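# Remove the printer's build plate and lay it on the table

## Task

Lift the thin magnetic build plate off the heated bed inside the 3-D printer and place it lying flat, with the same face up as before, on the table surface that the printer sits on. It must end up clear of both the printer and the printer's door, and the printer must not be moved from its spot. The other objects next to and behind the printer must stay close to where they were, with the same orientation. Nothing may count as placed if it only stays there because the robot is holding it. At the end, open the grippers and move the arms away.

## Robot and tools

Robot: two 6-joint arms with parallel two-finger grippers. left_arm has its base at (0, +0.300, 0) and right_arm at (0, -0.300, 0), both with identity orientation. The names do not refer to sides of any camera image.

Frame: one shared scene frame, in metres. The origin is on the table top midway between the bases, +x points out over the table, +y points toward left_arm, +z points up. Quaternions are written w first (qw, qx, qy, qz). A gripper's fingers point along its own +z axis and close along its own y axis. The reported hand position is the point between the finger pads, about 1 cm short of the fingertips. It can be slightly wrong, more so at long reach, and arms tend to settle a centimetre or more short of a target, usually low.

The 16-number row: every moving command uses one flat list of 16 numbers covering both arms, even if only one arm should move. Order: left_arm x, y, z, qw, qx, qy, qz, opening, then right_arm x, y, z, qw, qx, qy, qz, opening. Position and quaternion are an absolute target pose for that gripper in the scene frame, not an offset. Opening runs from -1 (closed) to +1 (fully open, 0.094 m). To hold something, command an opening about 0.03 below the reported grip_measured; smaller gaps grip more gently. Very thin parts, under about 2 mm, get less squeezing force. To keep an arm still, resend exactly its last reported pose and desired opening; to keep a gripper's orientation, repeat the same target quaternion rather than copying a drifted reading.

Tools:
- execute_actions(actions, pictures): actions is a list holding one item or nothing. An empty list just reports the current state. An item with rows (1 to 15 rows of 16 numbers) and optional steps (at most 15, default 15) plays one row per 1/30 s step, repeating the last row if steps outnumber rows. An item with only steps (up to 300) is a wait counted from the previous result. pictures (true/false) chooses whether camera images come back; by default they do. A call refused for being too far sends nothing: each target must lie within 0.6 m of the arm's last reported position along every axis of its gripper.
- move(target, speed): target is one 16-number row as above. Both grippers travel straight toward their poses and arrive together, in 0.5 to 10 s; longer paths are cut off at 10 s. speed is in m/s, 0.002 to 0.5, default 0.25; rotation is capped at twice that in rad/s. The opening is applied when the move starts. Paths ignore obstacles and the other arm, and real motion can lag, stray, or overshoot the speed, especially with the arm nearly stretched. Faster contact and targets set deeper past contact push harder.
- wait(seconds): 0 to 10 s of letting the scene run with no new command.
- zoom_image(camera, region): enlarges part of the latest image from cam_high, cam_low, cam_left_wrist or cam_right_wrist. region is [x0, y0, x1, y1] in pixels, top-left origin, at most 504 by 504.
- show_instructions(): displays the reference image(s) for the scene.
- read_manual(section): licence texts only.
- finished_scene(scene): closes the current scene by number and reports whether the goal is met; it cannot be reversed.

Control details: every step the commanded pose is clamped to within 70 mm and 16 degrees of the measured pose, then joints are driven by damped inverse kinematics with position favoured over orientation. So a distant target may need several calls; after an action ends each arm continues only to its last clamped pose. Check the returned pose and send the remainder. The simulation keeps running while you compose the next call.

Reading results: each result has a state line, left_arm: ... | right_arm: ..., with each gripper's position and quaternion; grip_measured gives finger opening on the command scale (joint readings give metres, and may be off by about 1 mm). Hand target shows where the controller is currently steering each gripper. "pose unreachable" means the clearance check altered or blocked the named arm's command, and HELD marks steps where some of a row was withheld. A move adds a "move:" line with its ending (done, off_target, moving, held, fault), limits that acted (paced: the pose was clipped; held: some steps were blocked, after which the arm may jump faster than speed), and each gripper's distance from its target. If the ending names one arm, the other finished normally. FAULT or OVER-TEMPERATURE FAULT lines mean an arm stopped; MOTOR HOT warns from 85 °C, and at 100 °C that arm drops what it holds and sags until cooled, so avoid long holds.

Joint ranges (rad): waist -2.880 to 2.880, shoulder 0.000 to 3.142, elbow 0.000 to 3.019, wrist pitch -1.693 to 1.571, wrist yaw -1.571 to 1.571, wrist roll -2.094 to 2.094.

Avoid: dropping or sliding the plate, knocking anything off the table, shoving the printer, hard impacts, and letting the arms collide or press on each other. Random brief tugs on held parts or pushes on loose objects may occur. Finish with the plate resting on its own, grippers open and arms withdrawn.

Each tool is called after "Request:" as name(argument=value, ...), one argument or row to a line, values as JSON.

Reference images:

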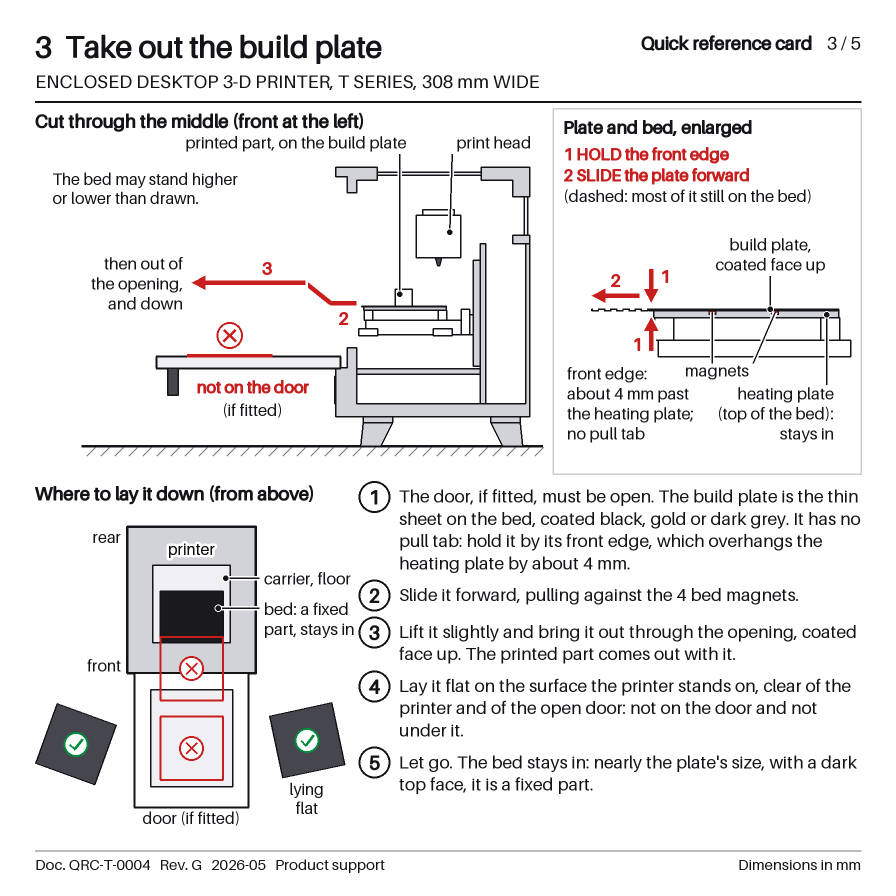

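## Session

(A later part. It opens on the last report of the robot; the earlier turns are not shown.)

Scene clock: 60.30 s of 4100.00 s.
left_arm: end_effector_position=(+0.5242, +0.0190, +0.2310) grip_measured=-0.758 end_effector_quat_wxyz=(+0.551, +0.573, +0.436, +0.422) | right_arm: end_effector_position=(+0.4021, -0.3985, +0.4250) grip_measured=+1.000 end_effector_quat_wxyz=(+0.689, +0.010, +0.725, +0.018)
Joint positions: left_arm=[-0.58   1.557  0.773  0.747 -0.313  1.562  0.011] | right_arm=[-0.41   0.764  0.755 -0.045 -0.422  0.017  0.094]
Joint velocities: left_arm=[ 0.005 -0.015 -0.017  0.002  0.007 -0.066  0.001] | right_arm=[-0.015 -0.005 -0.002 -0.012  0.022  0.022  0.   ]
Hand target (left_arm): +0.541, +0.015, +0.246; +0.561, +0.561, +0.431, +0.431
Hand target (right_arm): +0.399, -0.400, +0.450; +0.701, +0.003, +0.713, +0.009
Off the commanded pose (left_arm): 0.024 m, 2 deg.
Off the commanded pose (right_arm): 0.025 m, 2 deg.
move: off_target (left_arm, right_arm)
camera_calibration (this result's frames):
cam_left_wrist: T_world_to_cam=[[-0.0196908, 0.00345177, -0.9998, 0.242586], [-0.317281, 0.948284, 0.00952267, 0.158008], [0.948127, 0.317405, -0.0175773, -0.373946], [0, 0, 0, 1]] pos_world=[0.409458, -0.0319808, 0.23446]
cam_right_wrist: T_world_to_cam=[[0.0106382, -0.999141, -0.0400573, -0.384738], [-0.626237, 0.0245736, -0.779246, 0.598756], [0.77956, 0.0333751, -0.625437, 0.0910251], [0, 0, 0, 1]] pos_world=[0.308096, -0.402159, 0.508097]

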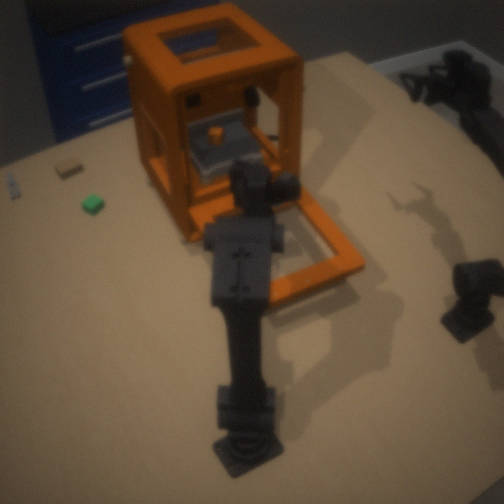

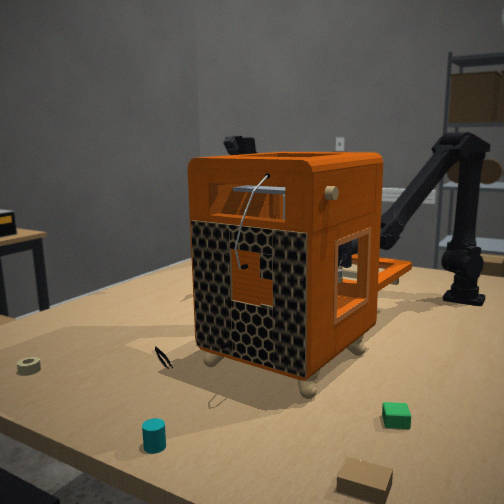

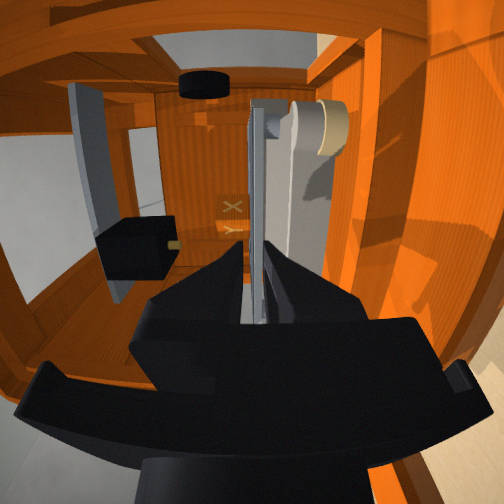

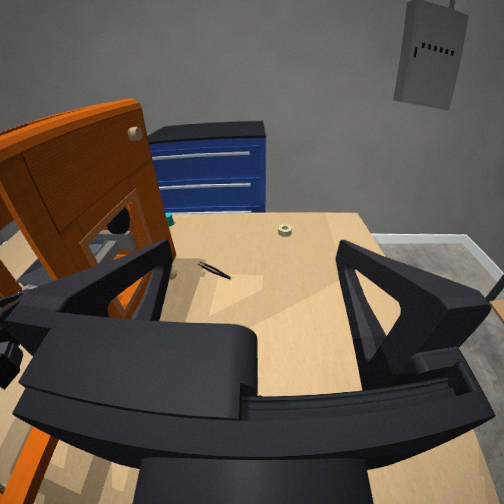

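Request:
move(
  target=[0.556,0.010,0.2455,0.5607,0.5607,0.4306,0.4306,-0.76,0.4,-0.4,0.45,0.701,0.003,0.713,0.009,1],
  speed=0.01,
)

Request:
zoom_image(
  camera="cam_left_wrist",
  region=[190, 180, 330, 320],
)

Scene clock: 67.33 s of 4100.00 s.
left_arm: end_effector_position=(+0.5382, +0.0151, +0.2308) grip_measured=-0.758 end_effector_quat_wxyz=(+0.553, +0.571, +0.436, +0.423) | right_arm: end_effector_position=(+0.4020, -0.3984, +0.4220) grip_measured=+1.000 end_effector_quat_wxyz=(+0.687, +0.010, +0.726, +0.019)
Joint positions: left_arm=[-0.571  1.591  0.81   0.747 -0.305  1.562  0.011] | right_arm=[-0.41   0.764  0.75  -0.045 -0.423  0.017  0.094]
Joint velocities: left_arm=[-0.005 -0.015 -0.007 -0.002 -0.007  0.007  0.   ] | right_arm=[ 0.005 -0.015  0.007 -0.002  0.037  0.007  0.   ]
Hand target (left_arm): +0.555, +0.011, +0.245; +0.561, +0.561, +0.431, +0.431
Hand target (right_arm): +0.399, -0.400, +0.449; +0.701, +0.003, +0.713, +0.009
Off the commanded pose (left_arm): 0.024 m, 2 deg.
Off the commanded pose (right_arm): 0.028 m, 3 deg.
After step 90, 0.20 s passed at rest.
move: off_target (left_arm, right_arm)
camera_calibration (this result's frames):
cam_left_wrist: T_world_to_cam=[[-0.0163441, 0.000890464, -0.999866, 0.240918], [-0.318036, 0.948059, 0.00604304, 0.16738], [0.947938, 0.318092, -0.015212, -0.386367], [0, 0, 0, 1]] pos_world=[0.423423, -0.0360008, 0.233996]
cam_right_wrist: T_world_to_cam=[[0.0108322, -0.999055, -0.0421015, -0.383938], [-0.629777, 0.0258879, -0.776344, 0.597058], [0.7767, 0.0349241, -0.628901, 0.0924172], [0, 0, 0, 1]] pos_world=[0.308392, -0.402259, 0.50548]

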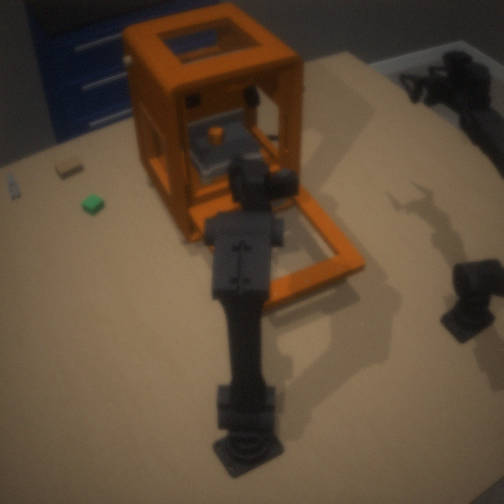

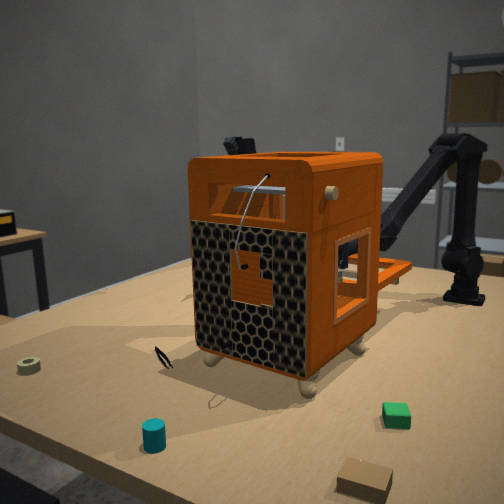

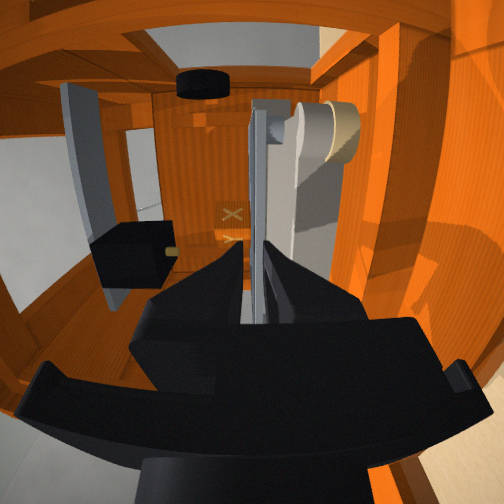

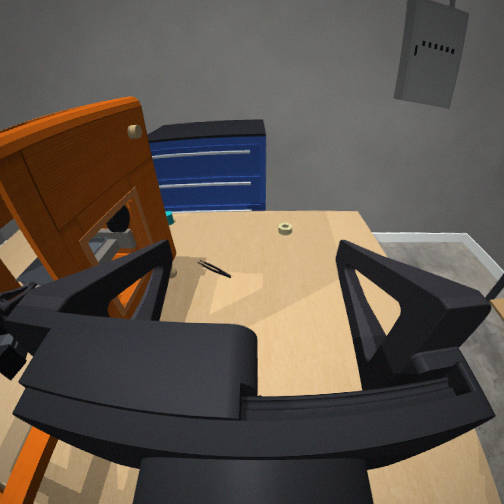

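Region (190, 180, 330, 320) of cam_left_wrist's 504x504 image, scaled by 3.600, with more detail than that image has.

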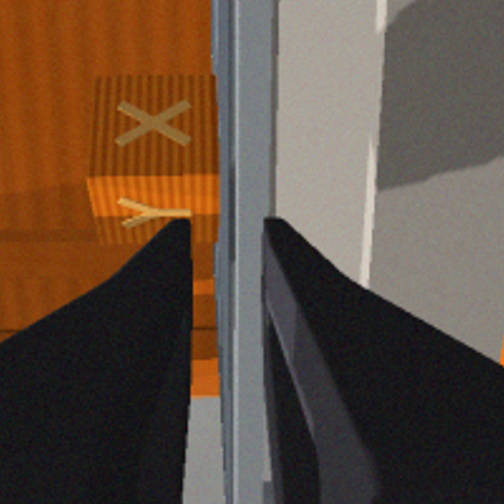

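Request:
move(
  target=[0.570,0.006,0.2445,0.5607,0.5607,0.4306,0.4306,-0.76,0.4,-0.4,0.45,0.701,0.003,0.713,0.009,1],
  speed=0.01,
)

Request:
zoom_image(
  camera="cam_left_wrist",
  region=[190, 180, 330, 320],
)

Request:
zoom_image(
  camera="cam_high",
  region=[170, 100, 310, 240],
)

Scene clock: 76.83 s of 4100.00 s.
left_arm: end_effector_position=(+0.5510, +0.0108, +0.2292) grip_measured=-0.758 end_effector_quat_wxyz=(+0.554, +0.571, +0.435, +0.422) | right_arm: end_effector_position=(+0.4019, -0.3983, +0.4192) grip_measured=+1.000 end_effector_quat_wxyz=(+0.686, +0.011, +0.728, +0.020)
Joint positions: left_arm=[-0.563  1.624  0.846  0.747 -0.296  1.562  0.011] | right_arm=[-0.41   0.764  0.745 -0.045 -0.423  0.017  0.094]
Joint velocities: left_arm=[-0.015  0.005  0.012  0.012 -0.007 -0.007 -0.   ] | right_arm=[-0.015  0.005  0.002  0.022  0.022 -0.007  0.   ]
Hand target (left_arm): +0.569, +0.007, +0.244; +0.561, +0.561, +0.431, +0.431
Hand target (right_arm): +0.399, -0.400, +0.449; +0.701, +0.003, +0.713, +0.009
Off the commanded pose (left_arm): 0.025 m, 2 deg.
Off the commanded pose (right_arm): 0.031 m, 3 deg.
After step 90, 2.70 s passed at rest.
move: off_target (left_arm, right_arm)
camera_calibration (this result's frames):
cam_left_wrist: T_world_to_cam=[[-0.014567, -0.000562193, -0.999894, 0.238609], [-0.316964, 0.948429, 0.00408447, 0.175447], [0.948326, 0.31699, -0.013994, -0.397671], [0, 0, 0, 1]] pos_world=[0.436208, -0.040207, 0.232302]
cam_right_wrist: T_world_to_cam=[[0.0106515, -0.998976, -0.0439698, -0.383129], [-0.633031, 0.0273022, -0.773645, 0.595565], [0.774053, 0.0360747, -0.632092, 0.0935818], [0, 0, 0, 1]] pos_world=[0.308655, -0.402373, 0.503062]

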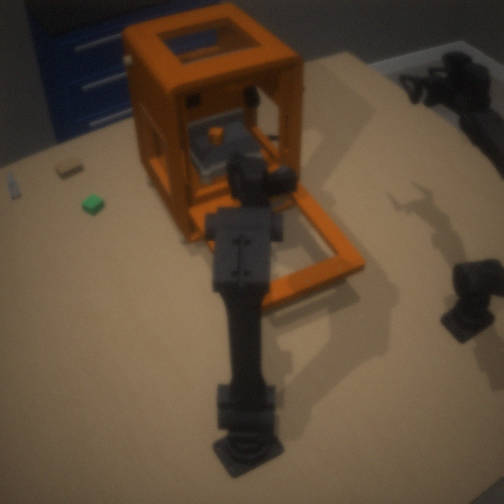

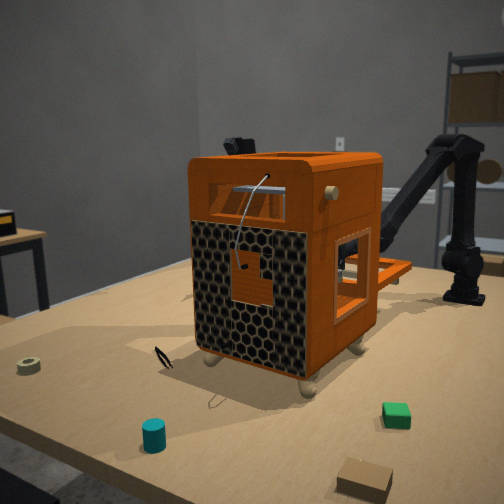

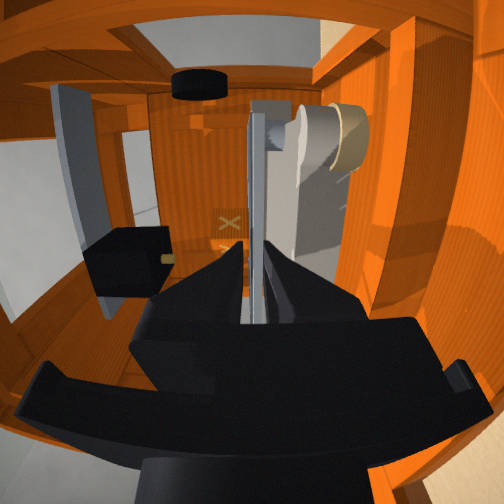

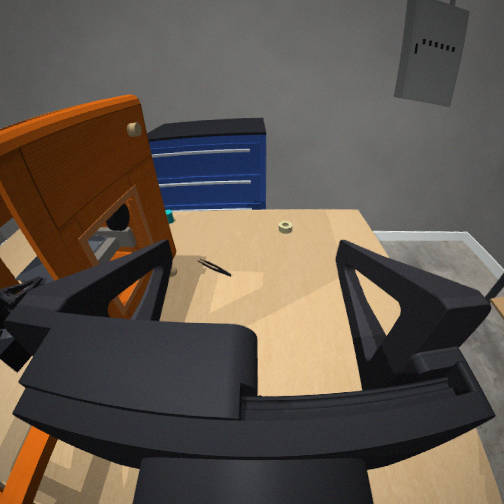

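Region (190, 180, 330, 320) of cam_left_wrist's 504x504 image, scaled by 3.600, with more detail than that image has.

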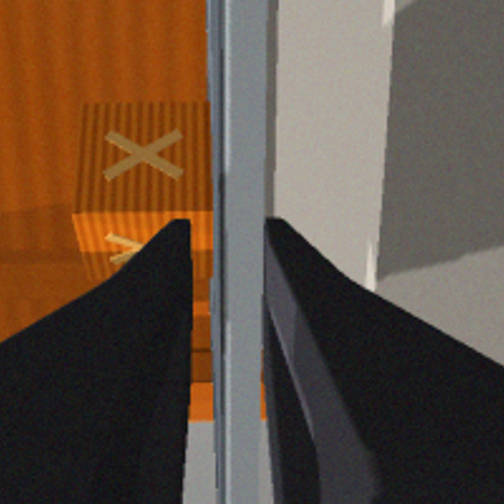

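Region (170, 100, 310, 240) of cam_high's 504x504 image, scaled by 3.600, with more detail than that image has.

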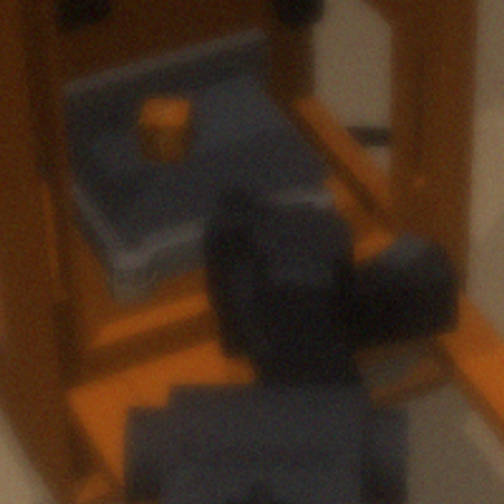

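Request:
move(
  target=[0.580,0.003,0.2485,0.5607,0.5607,0.4306,0.4306,-0.76,0.4,-0.4,0.45,0.701,0.003,0.713,0.009,1],
  speed=0.01,
)

Request:
zoom_image(
  camera="cam_left_wrist",
  region=[190, 180, 330, 320],
)

Scene clock: 84.67 s of 4100.00 s.
left_arm: end_effector_position=(+0.5594, +0.0080, +0.2291) grip_measured=-0.758 end_effector_quat_wxyz=(+0.552, +0.573, +0.436, +0.421) | right_arm: end_effector_position=(+0.4018, -0.3983, +0.4164) grip_measured=+1.000 end_effector_quat_wxyz=(+0.684, +0.012, +0.729, +0.020)
Joint positions: left_arm=[-0.558  1.64   0.872  0.73  -0.29   1.562  0.011] | right_arm=[-0.41   0.764  0.74  -0.045 -0.423  0.017  0.094]
Joint velocities: left_arm=[-0.015 -0.015  0.012 -0.017 -0.051 -0.037  0.001] | right_arm=[-0.005  0.005  0.007  0.007 -0.022  0.022  0.   ]
Hand target (left_arm): +0.579, +0.004, +0.248; +0.561, +0.561, +0.431, +0.431
Hand target (right_arm): +0.399, -0.399, +0.449; +0.701, +0.003, +0.713, +0.009
Off the commanded pose (left_arm): 0.029 m, 2 deg.
Off the commanded pose (right_arm): 0.034 m, 3 deg.
After step 90, 1.03 s passed at rest.
move: off_target (left_arm, right_arm)
camera_calibration (this result's frames):
cam_left_wrist: T_world_to_cam=[[-0.0201625, 0.00273179, -0.999793, 0.241647], [-0.316207, 0.948648, 0.00896891, 0.179166], [0.948476, 0.316323, -0.0182633, -0.403885], [0, 0, 0, 1]] pos_world=[0.4446, -0.0428675, 0.232614]
cam_right_wrist: T_world_to_cam=[[0.010463, -0.998894, -0.0458372, -0.382322], [-0.636273, 0.0287117, -0.77093, 0.594066], [0.771393, 0.0372312, -0.635269, 0.0947393], [0, 0, 0, 1]] pos_world=[0.308907, -0.402483, 0.500644]

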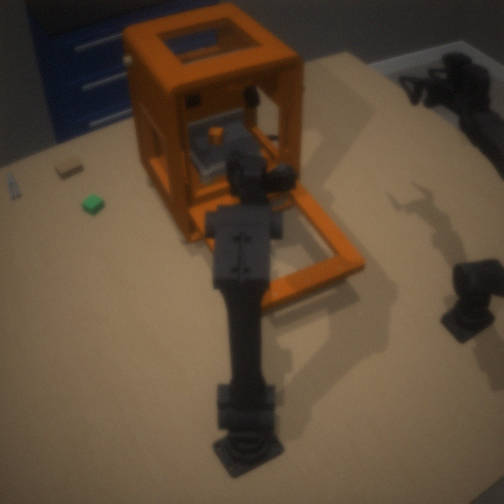

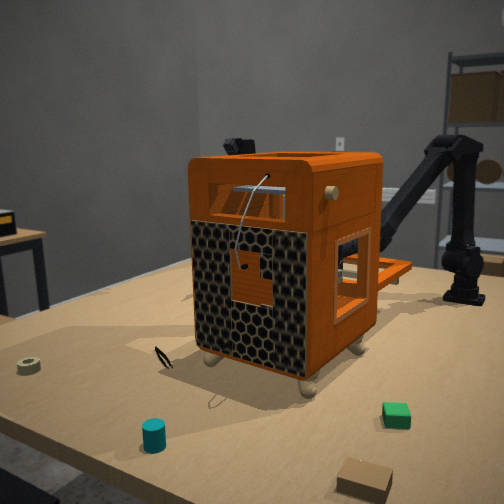

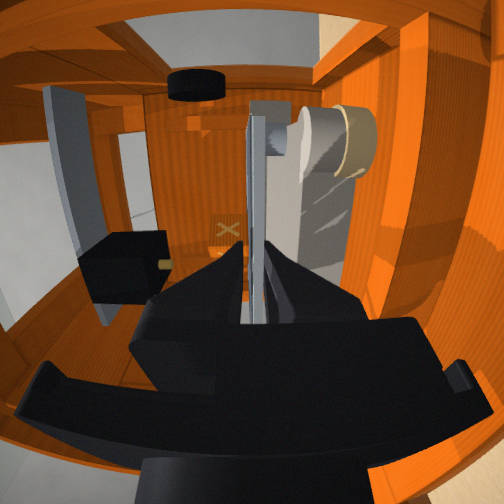

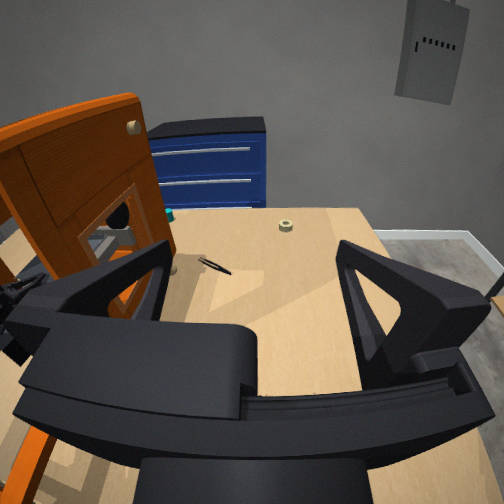

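Region (190, 180, 330, 320) of cam_left_wrist's 504x504 image, scaled by 3.600, with more detail than that image has.

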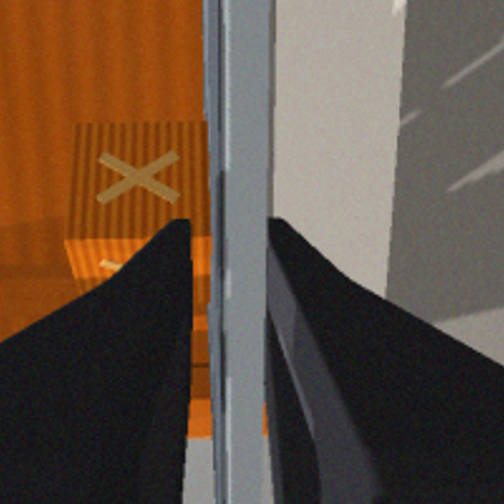

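Request:
move(
  target=[0.535,0.017,0.2455,0.5607,0.5607,0.4306,0.4306,-0.76,0.4,-0.4,0.45,0.701,0.003,0.713,0.009,1],
  speed=0.03,
)

Request:
zoom_image(
  camera="cam_left_wrist",
  region=[190, 180, 330, 320],
)

Scene clock: 89.53 s of 4100.00 s.
left_arm: end_effector_position=(+0.5419, +0.0187, +0.2305) grip_measured=-0.758 end_effector_quat_wxyz=(+0.549, +0.570, +0.439, +0.425) | right_arm: end_effector_position=(+0.4017, -0.3982, +0.4154) grip_measured=+1.000 end_effector_quat_wxyz=(+0.684, +0.012, +0.729, +0.021)
Joint positions: left_arm=[-0.564  1.594  0.816  0.741 -0.309  1.562  0.011] | right_arm=[-0.41   0.764  0.738 -0.045 -0.423  0.017  0.094]
Joint velocities: left_arm=[-0.015 -0.005 -0.002  0.002 -0.022 -0.007 -0.   ] | right_arm=[ 0.015 -0.005  0.002 -0.002  0.037  0.037  0.   ]
Hand target (left_arm): +0.535, +0.017, +0.246; +0.561, +0.561, +0.431, +0.431
Hand target (right_arm): +0.399, -0.399, +0.449; +0.701, +0.003, +0.713, +0.009
Off the commanded pose (left_arm): 0.017 m, 2 deg.
Off the commanded pose (right_arm): 0.035 m, 3 deg.
After step 90, 0.40 s passed at rest.
move: off_target (left_arm, right_arm)
camera_calibration (this result's frames):
cam_left_wrist: T_world_to_cam=[[-0.0188638, 0.00244871, -0.999819, 0.241971], [-0.328484, 0.944471, 0.00851073, 0.17029], [0.944321, 0.328585, -0.017012, -0.388839], [0, 0, 0, 1]] pos_world=[0.427691, -0.0336596, 0.233863]
cam_right_wrist: T_world_to_cam=[[0.0103984, -0.998866, -0.0464594, -0.382009], [-0.637351, 0.0291804, -0.770021, 0.593428], [0.770503, 0.0376179, -0.636325, 0.0951507], [0, 0, 0, 1]] pos_world=[0.30888, -0.402471, 0.499751]

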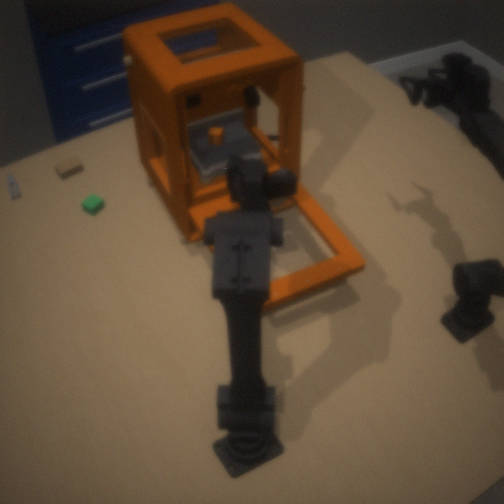

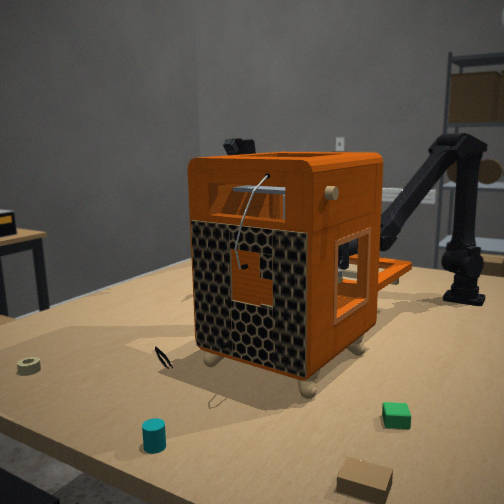

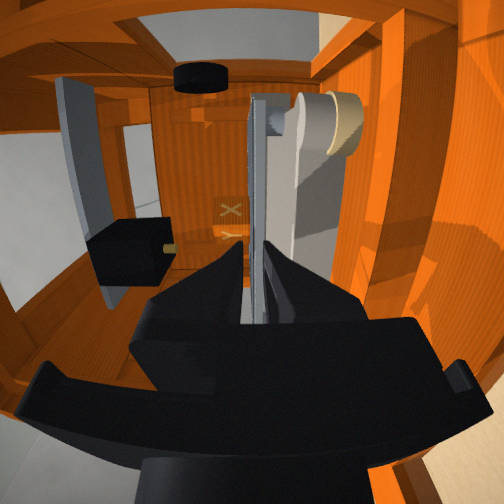

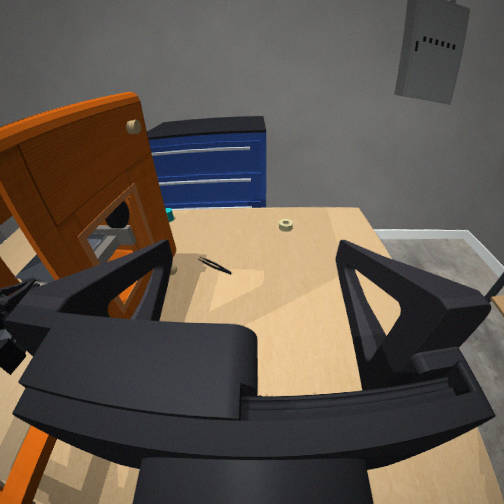

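Region (190, 180, 330, 320) of cam_left_wrist's 504x504 image, scaled by 3.600, with more detail than that image has.

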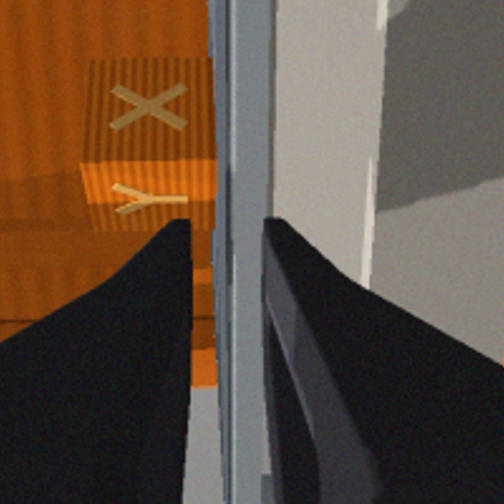

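Request:
move(
  target=[0.512,0.024,0.249,0.5607,0.5607,0.4306,0.4306,-0.76,0.4,-0.4,0.45,0.701,0.003,0.713,0.009,1],
  speed=0.03,
)

Request:
move(
  target=[0.545,0.014,0.250,0.5607,0.5607,0.4306,0.4306,-0.76,0.4,-0.4,0.45,0.701,0.003,0.713,0.009,1],
  speed=0.012,
)

Request:
zoom_image(
  camera="cam_left_wrist",
  region=[190, 180, 330, 320],
)

Scene clock: 93.97 s of 4100.00 s.
left_arm: end_effector_position=(+0.5189, +0.0255, +0.2351) grip_measured=-0.758 end_effector_quat_wxyz=(+0.549, +0.569, +0.439, +0.426) | right_arm: end_effector_position=(+0.4016, -0.3982, +0.4144) grip_measured=+1.000 end_effector_quat_wxyz=(+0.683, +0.012, +0.730, +0.021)
Joint positions: left_arm=[-0.579  1.533  0.756  0.741 -0.325  1.562  0.011] | right_arm=[-0.41   0.764  0.737 -0.045 -0.423  0.017  0.094]
Joint velocities: left_arm=[ 0.005 -0.005 -0.012  0.002  0.066  0.037 -0.   ] | right_arm=[-0.015 -0.005 -0.032 -0.012 -0.037 -0.022  0.   ]
Hand target (left_arm): +0.513, +0.024, +0.249; +0.561, +0.561, +0.431, +0.431
Hand target (right_arm): +0.399, -0.399, +0.449; +0.701, +0.003, +0.713, +0.009
Off the commanded pose (left_arm): 0.016 m, 2 deg.
Off the commanded pose (right_arm): 0.036 m, 3 deg.
move: off_target (left_arm, right_arm)
camera_calibration (this result's frames):
cam_left_wrist: T_world_to_cam=[[-0.0175889, 0.00231049, -0.999843, 0.245484], [-0.328845, 0.94435, 0.00796717, 0.156607], [0.94422, 0.328933, -0.0158503, -0.36953], [0, 0, 0, 1]] pos_world=[0.404735, -0.0269085, 0.23834]
cam_right_wrist: T_world_to_cam=[[0.010333, -0.998838, -0.0470815, -0.38174], [-0.638428, 0.0296485, -0.76911, 0.592926], [0.769612, 0.0380054, -0.63738, 0.095534], [0, 0, 0, 1]] pos_world=[0.308961, -0.402506, 0.498944]

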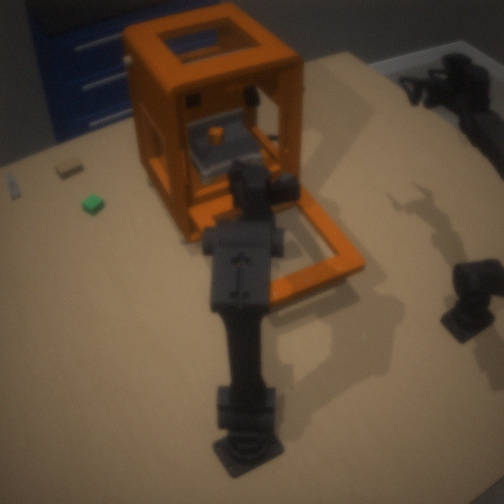

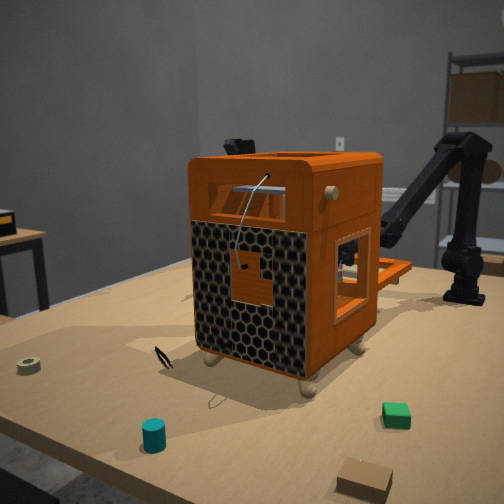

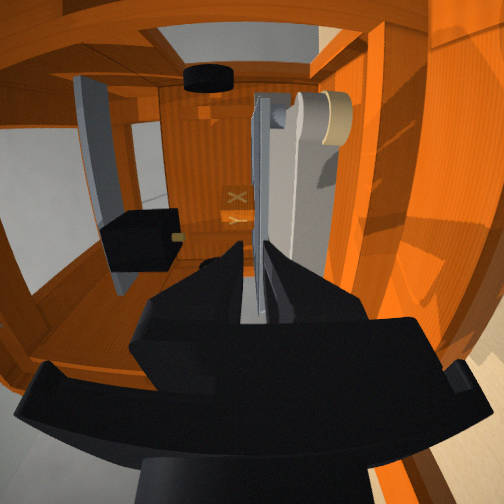

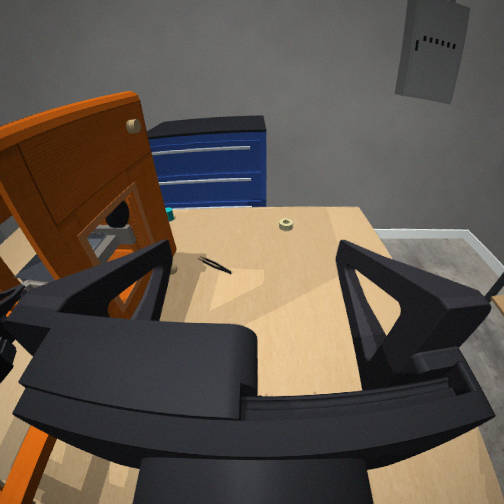

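Scene clock: 97.17 s of 4100.00 s.
left_arm: end_effector_position=(+0.5273, +0.0191, +0.2350) grip_measured=-0.758 end_effector_quat_wxyz=(+0.553, +0.571, +0.435, +0.423) | right_arm: end_effector_position=(+0.4013, -0.3980, +0.4124) grip_measured=+1.000 end_effector_quat_wxyz=(+0.682, +0.013, +0.731, +0.021)
Joint positions: left_arm=[-0.577  1.557  0.782  0.741 -0.31   1.562  0.011] | right_arm=[-0.41   0.763  0.733 -0.045 -0.423  0.017  0.094]
Joint velocities: left_arm=[-0.005  0.005 -0.012 -0.012  0.007 -0.007 -0.   ] | right_arm=[ 0.005  0.005  0.002 -0.007 -0.081 -0.066  0.   ]
Hand target (left_arm): +0.544, +0.015, +0.249; +0.561, +0.561, +0.431, +0.431
Hand target (right_arm): +0.399, -0.399, +0.449; +0.701, +0.003, +0.713, +0.009
Off the commanded pose (left_arm): 0.024 m, 2 deg.
Off the commanded pose (right_arm): 0.038 m, 3 deg.
move: off_target (left_arm, right_arm)
camera_calibration (this result's frames):
cam_left_wrist: T_world_to_cam=[[-0.0155062, 0.000999918, -0.999879, 0.24452], [-0.317665, 0.948185, 0.00587459, 0.159935], [0.948076, 0.317718, -0.0143851, -0.377492], [0, 0, 0, 1]] pos_world=[0.412488, -0.0319562, 0.238121]
cam_right_wrist: T_world_to_cam=[[0.0105799, -0.998774, -0.0483517, -0.381189], [-0.640581, 0.0303597, -0.76729, 0.591559], [0.767818, 0.039091, -0.639474, 0.0964723], [0, 0, 0, 1]] pos_world=[0.308901, -0.402452, 0.497158]

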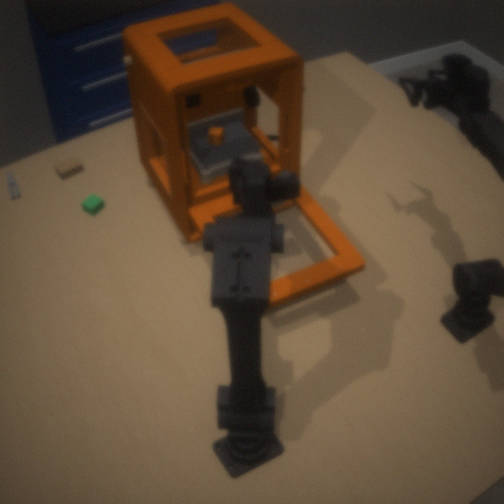

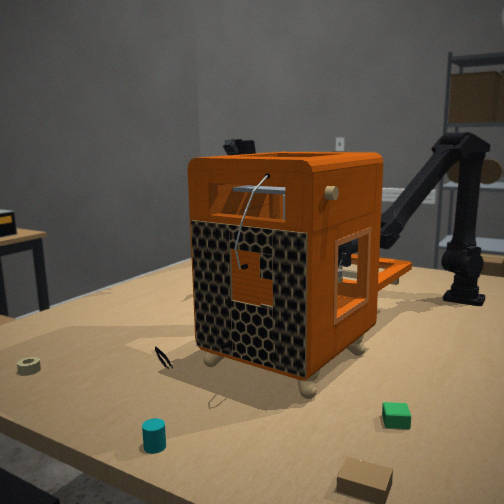

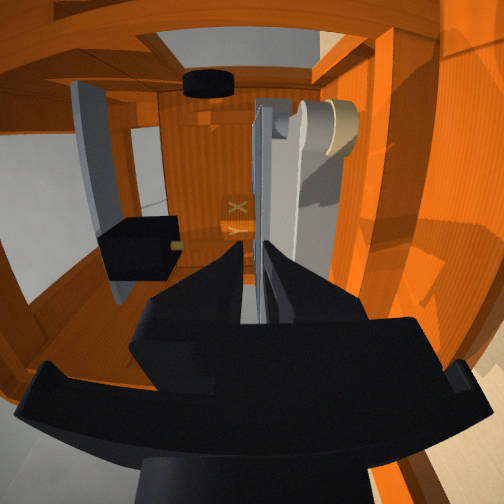

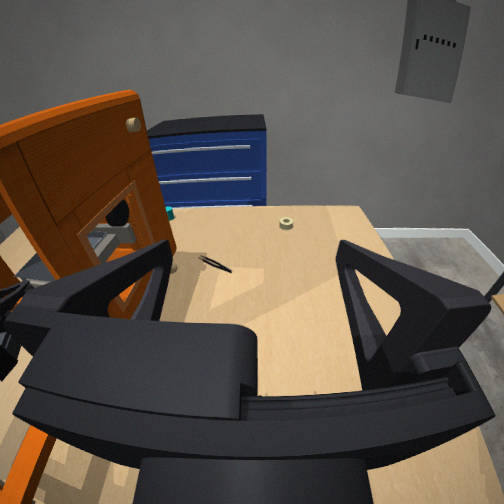

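Region (190, 180, 330, 320) of cam_left_wrist's 504x504 image, scaled by 3.600, with more detail than that image has.

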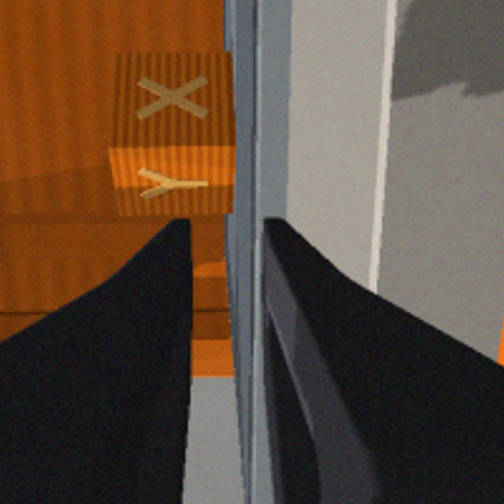

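Request:
move(
  target=[0.557,0.010,0.249,0.5607,0.5607,0.4306,0.4306,-0.76,0.4,-0.4,0.45,0.701,0.003,0.713,0.009,1],
  speed=0.01,
)

Request:
zoom_image(
  camera="cam_left_wrist",
  region=[190, 180, 330, 320],
)

Scene clock: 103.10 s of 4100.00 s.
left_arm: end_effector_position=(+0.5392, +0.0147, +0.2356) grip_measured=-0.758 end_effector_quat_wxyz=(+0.555, +0.569, +0.435, +0.423) | right_arm: end_effector_position=(+0.4010, -0.3979, +0.4101) grip_measured=+1.000 end_effector_quat_wxyz=(+0.681, +0.013, +0.732, +0.022)
Joint positions: left_arm=[-0.57   1.586  0.816  0.741 -0.303  1.562  0.011] | right_arm=[-0.41   0.762  0.729 -0.045 -0.423  0.017  0.094]
Joint velocities: left_arm=[-0.005 -0.015 -0.012  0.007 -0.007 -0.007 -0.001] | right_arm=[-0.005 -0.005 -0.012 -0.017  0.051  0.051  0.   ]
Hand target (left_arm): +0.556, +0.011, +0.249; +0.561, +0.561, +0.431, +0.431
Hand target (right_arm): +0.398, -0.399, +0.449; +0.701, +0.003, +0.713, +0.009
Off the commanded pose (left_arm): 0.023 m, 2 deg.
Off the commanded pose (right_arm): 0.040 m, 4 deg.
move: off_target (left_arm, right_arm)
camera_calibration (this result's frames):
cam_left_wrist: T_world_to_cam=[[-0.0114542, -0.00186068, -0.999933, 0.243129], [-0.317322, 0.948316, 0.00187027, 0.168611], [0.948249, 0.317322, -0.0114526, -0.388143], [0, 0, 0, 1]] pos_world=[0.424345, -0.0362773, 0.238352]
cam_right_wrist: T_world_to_cam=[[0.0104255, -0.998707, -0.0497518, -0.380497], [-0.642993, 0.0314085, -0.765227, 0.590149], [0.765801, 0.0399679, -0.641835, 0.0973788], [0, 0, 0, 1]] pos_world=[0.308856, -0.402433, 0.495169]

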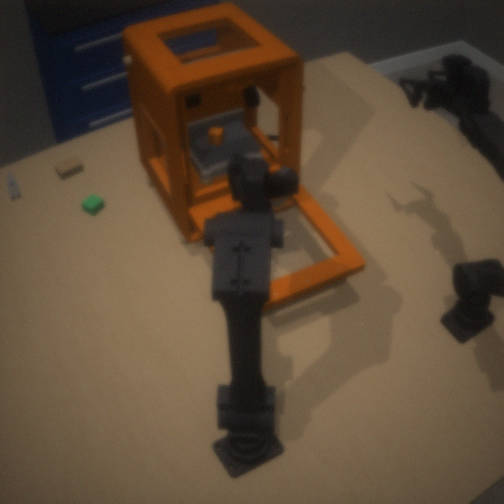

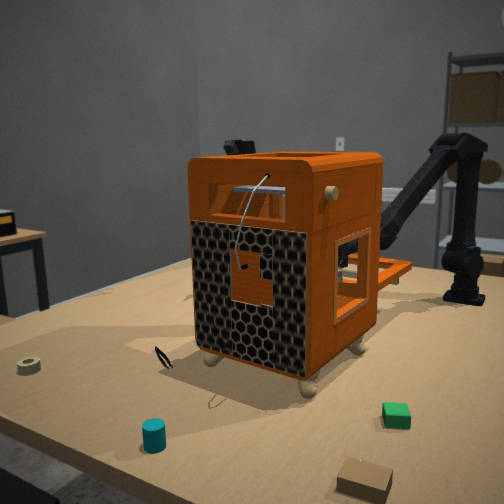

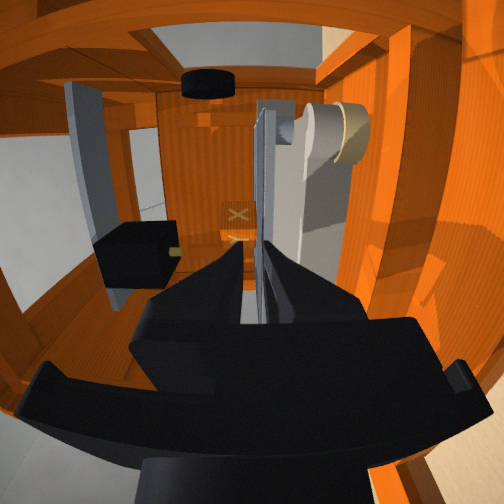

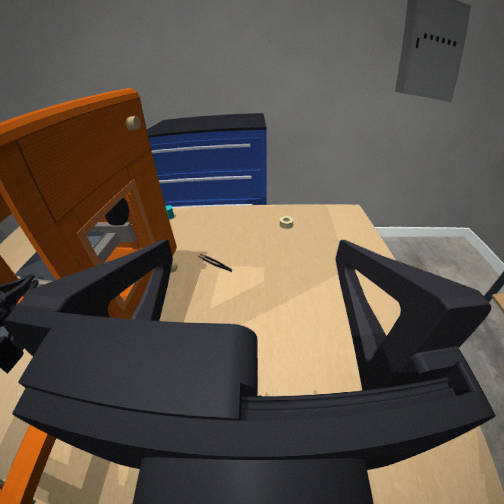

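Region (190, 180, 330, 320) of cam_left_wrist's 504x504 image, scaled by 3.600, with more detail than that image has.

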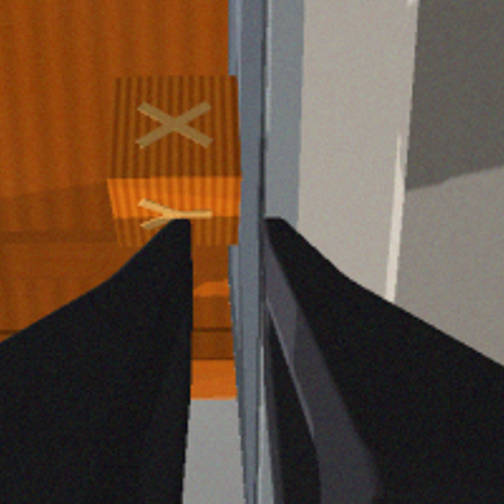

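Request:
move(
  target=[0.571,0.006,0.2465,0.5607,0.5607,0.4306,0.4306,-0.76,0.4,-0.4,0.45,0.701,0.003,0.713,0.009,1],
  speed=0.01,
)

Request:
zoom_image(
  camera="cam_left_wrist",
  region=[190, 180, 330, 320],
)

Scene clock: 109.50 s of 4100.00 s.
left_arm: end_effector_position=(+0.5458, +0.0127, +0.2312) grip_measured=-0.758 end_effector_quat_wxyz=(+0.553, +0.572, +0.435, +0.422) | right_arm: end_effector_position=(+0.4007, -0.3977, +0.4078) grip_measured=+1.000 end_effector_quat_wxyz=(+0.680, +0.014, +0.733, +0.022)
Joint positions: left_arm=[-0.566  1.607  0.832  0.741 -0.297  1.562  0.011] | right_arm=[-0.41   0.762  0.725 -0.045 -0.423  0.017  0.094]
Joint velocities: left_arm=[-0.034  0.005  0.032 -0.017  0.022 -0.095  0.   ] | right_arm=[-0.005 -0.005 -0.002  0.017  0.051 -0.007  0.   ]
Hand target (left_arm): +0.569, +0.007, +0.246; +0.561, +0.561, +0.431, +0.431
Hand target (right_arm): +0.398, -0.399, +0.449; +0.701, +0.003, +0.713, +0.009
Off the commanded pose (left_arm): 0.030 m, 2 deg.
Off the commanded pose (right_arm): 0.042 m, 4 deg.
move: off_target (left_arm, right_arm)
camera_calibration (this result's frames):
cam_left_wrist: T_world_to_cam=[[-0.0159501, 0.0012471, -0.999872, 0.241201], [-0.31621, 0.948669, 0.00622747, 0.171], [0.948555, 0.316269, -0.014737, -0.393213], [0, 0, 0, 1]] pos_world=[0.430903, -0.038162, 0.23431]
cam_right_wrist: T_world_to_cam=[[0.0102666, -0.998638, -0.0511513, -0.379806], [-0.6454, 0.0324545, -0.763155, 0.588735], [0.763776, 0.040848, -0.644188, 0.0982792], [0, 0, 0, 1]] pos_world=[0.308806, -0.402411, 0.493179]

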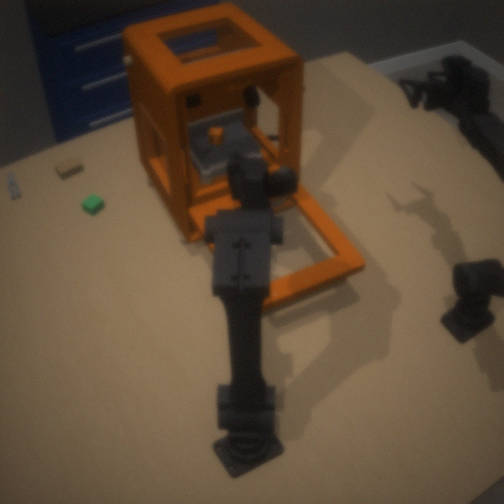

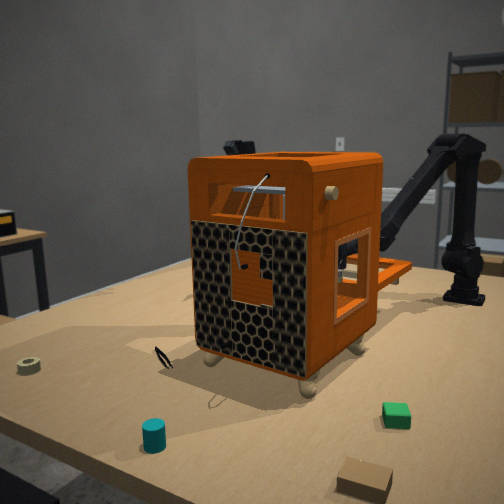

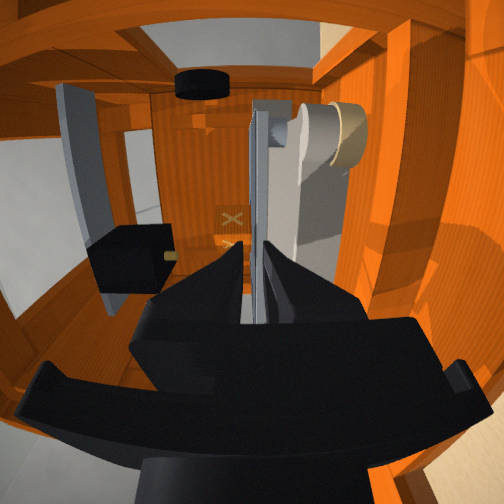

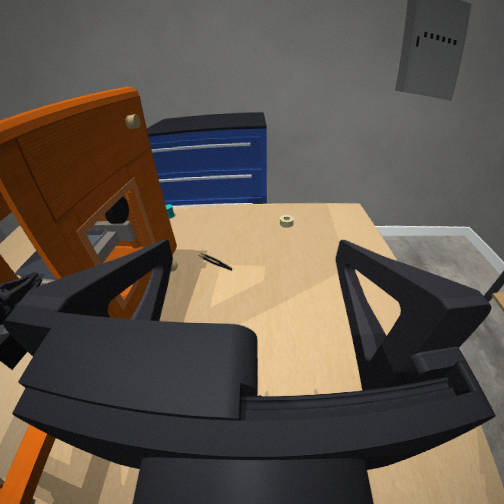

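Region (190, 180, 330, 320) of cam_left_wrist's 504x504 image, scaled by 3.600, with more detail than that image has.

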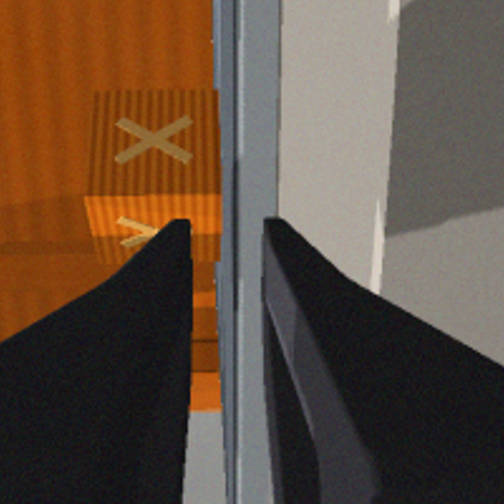

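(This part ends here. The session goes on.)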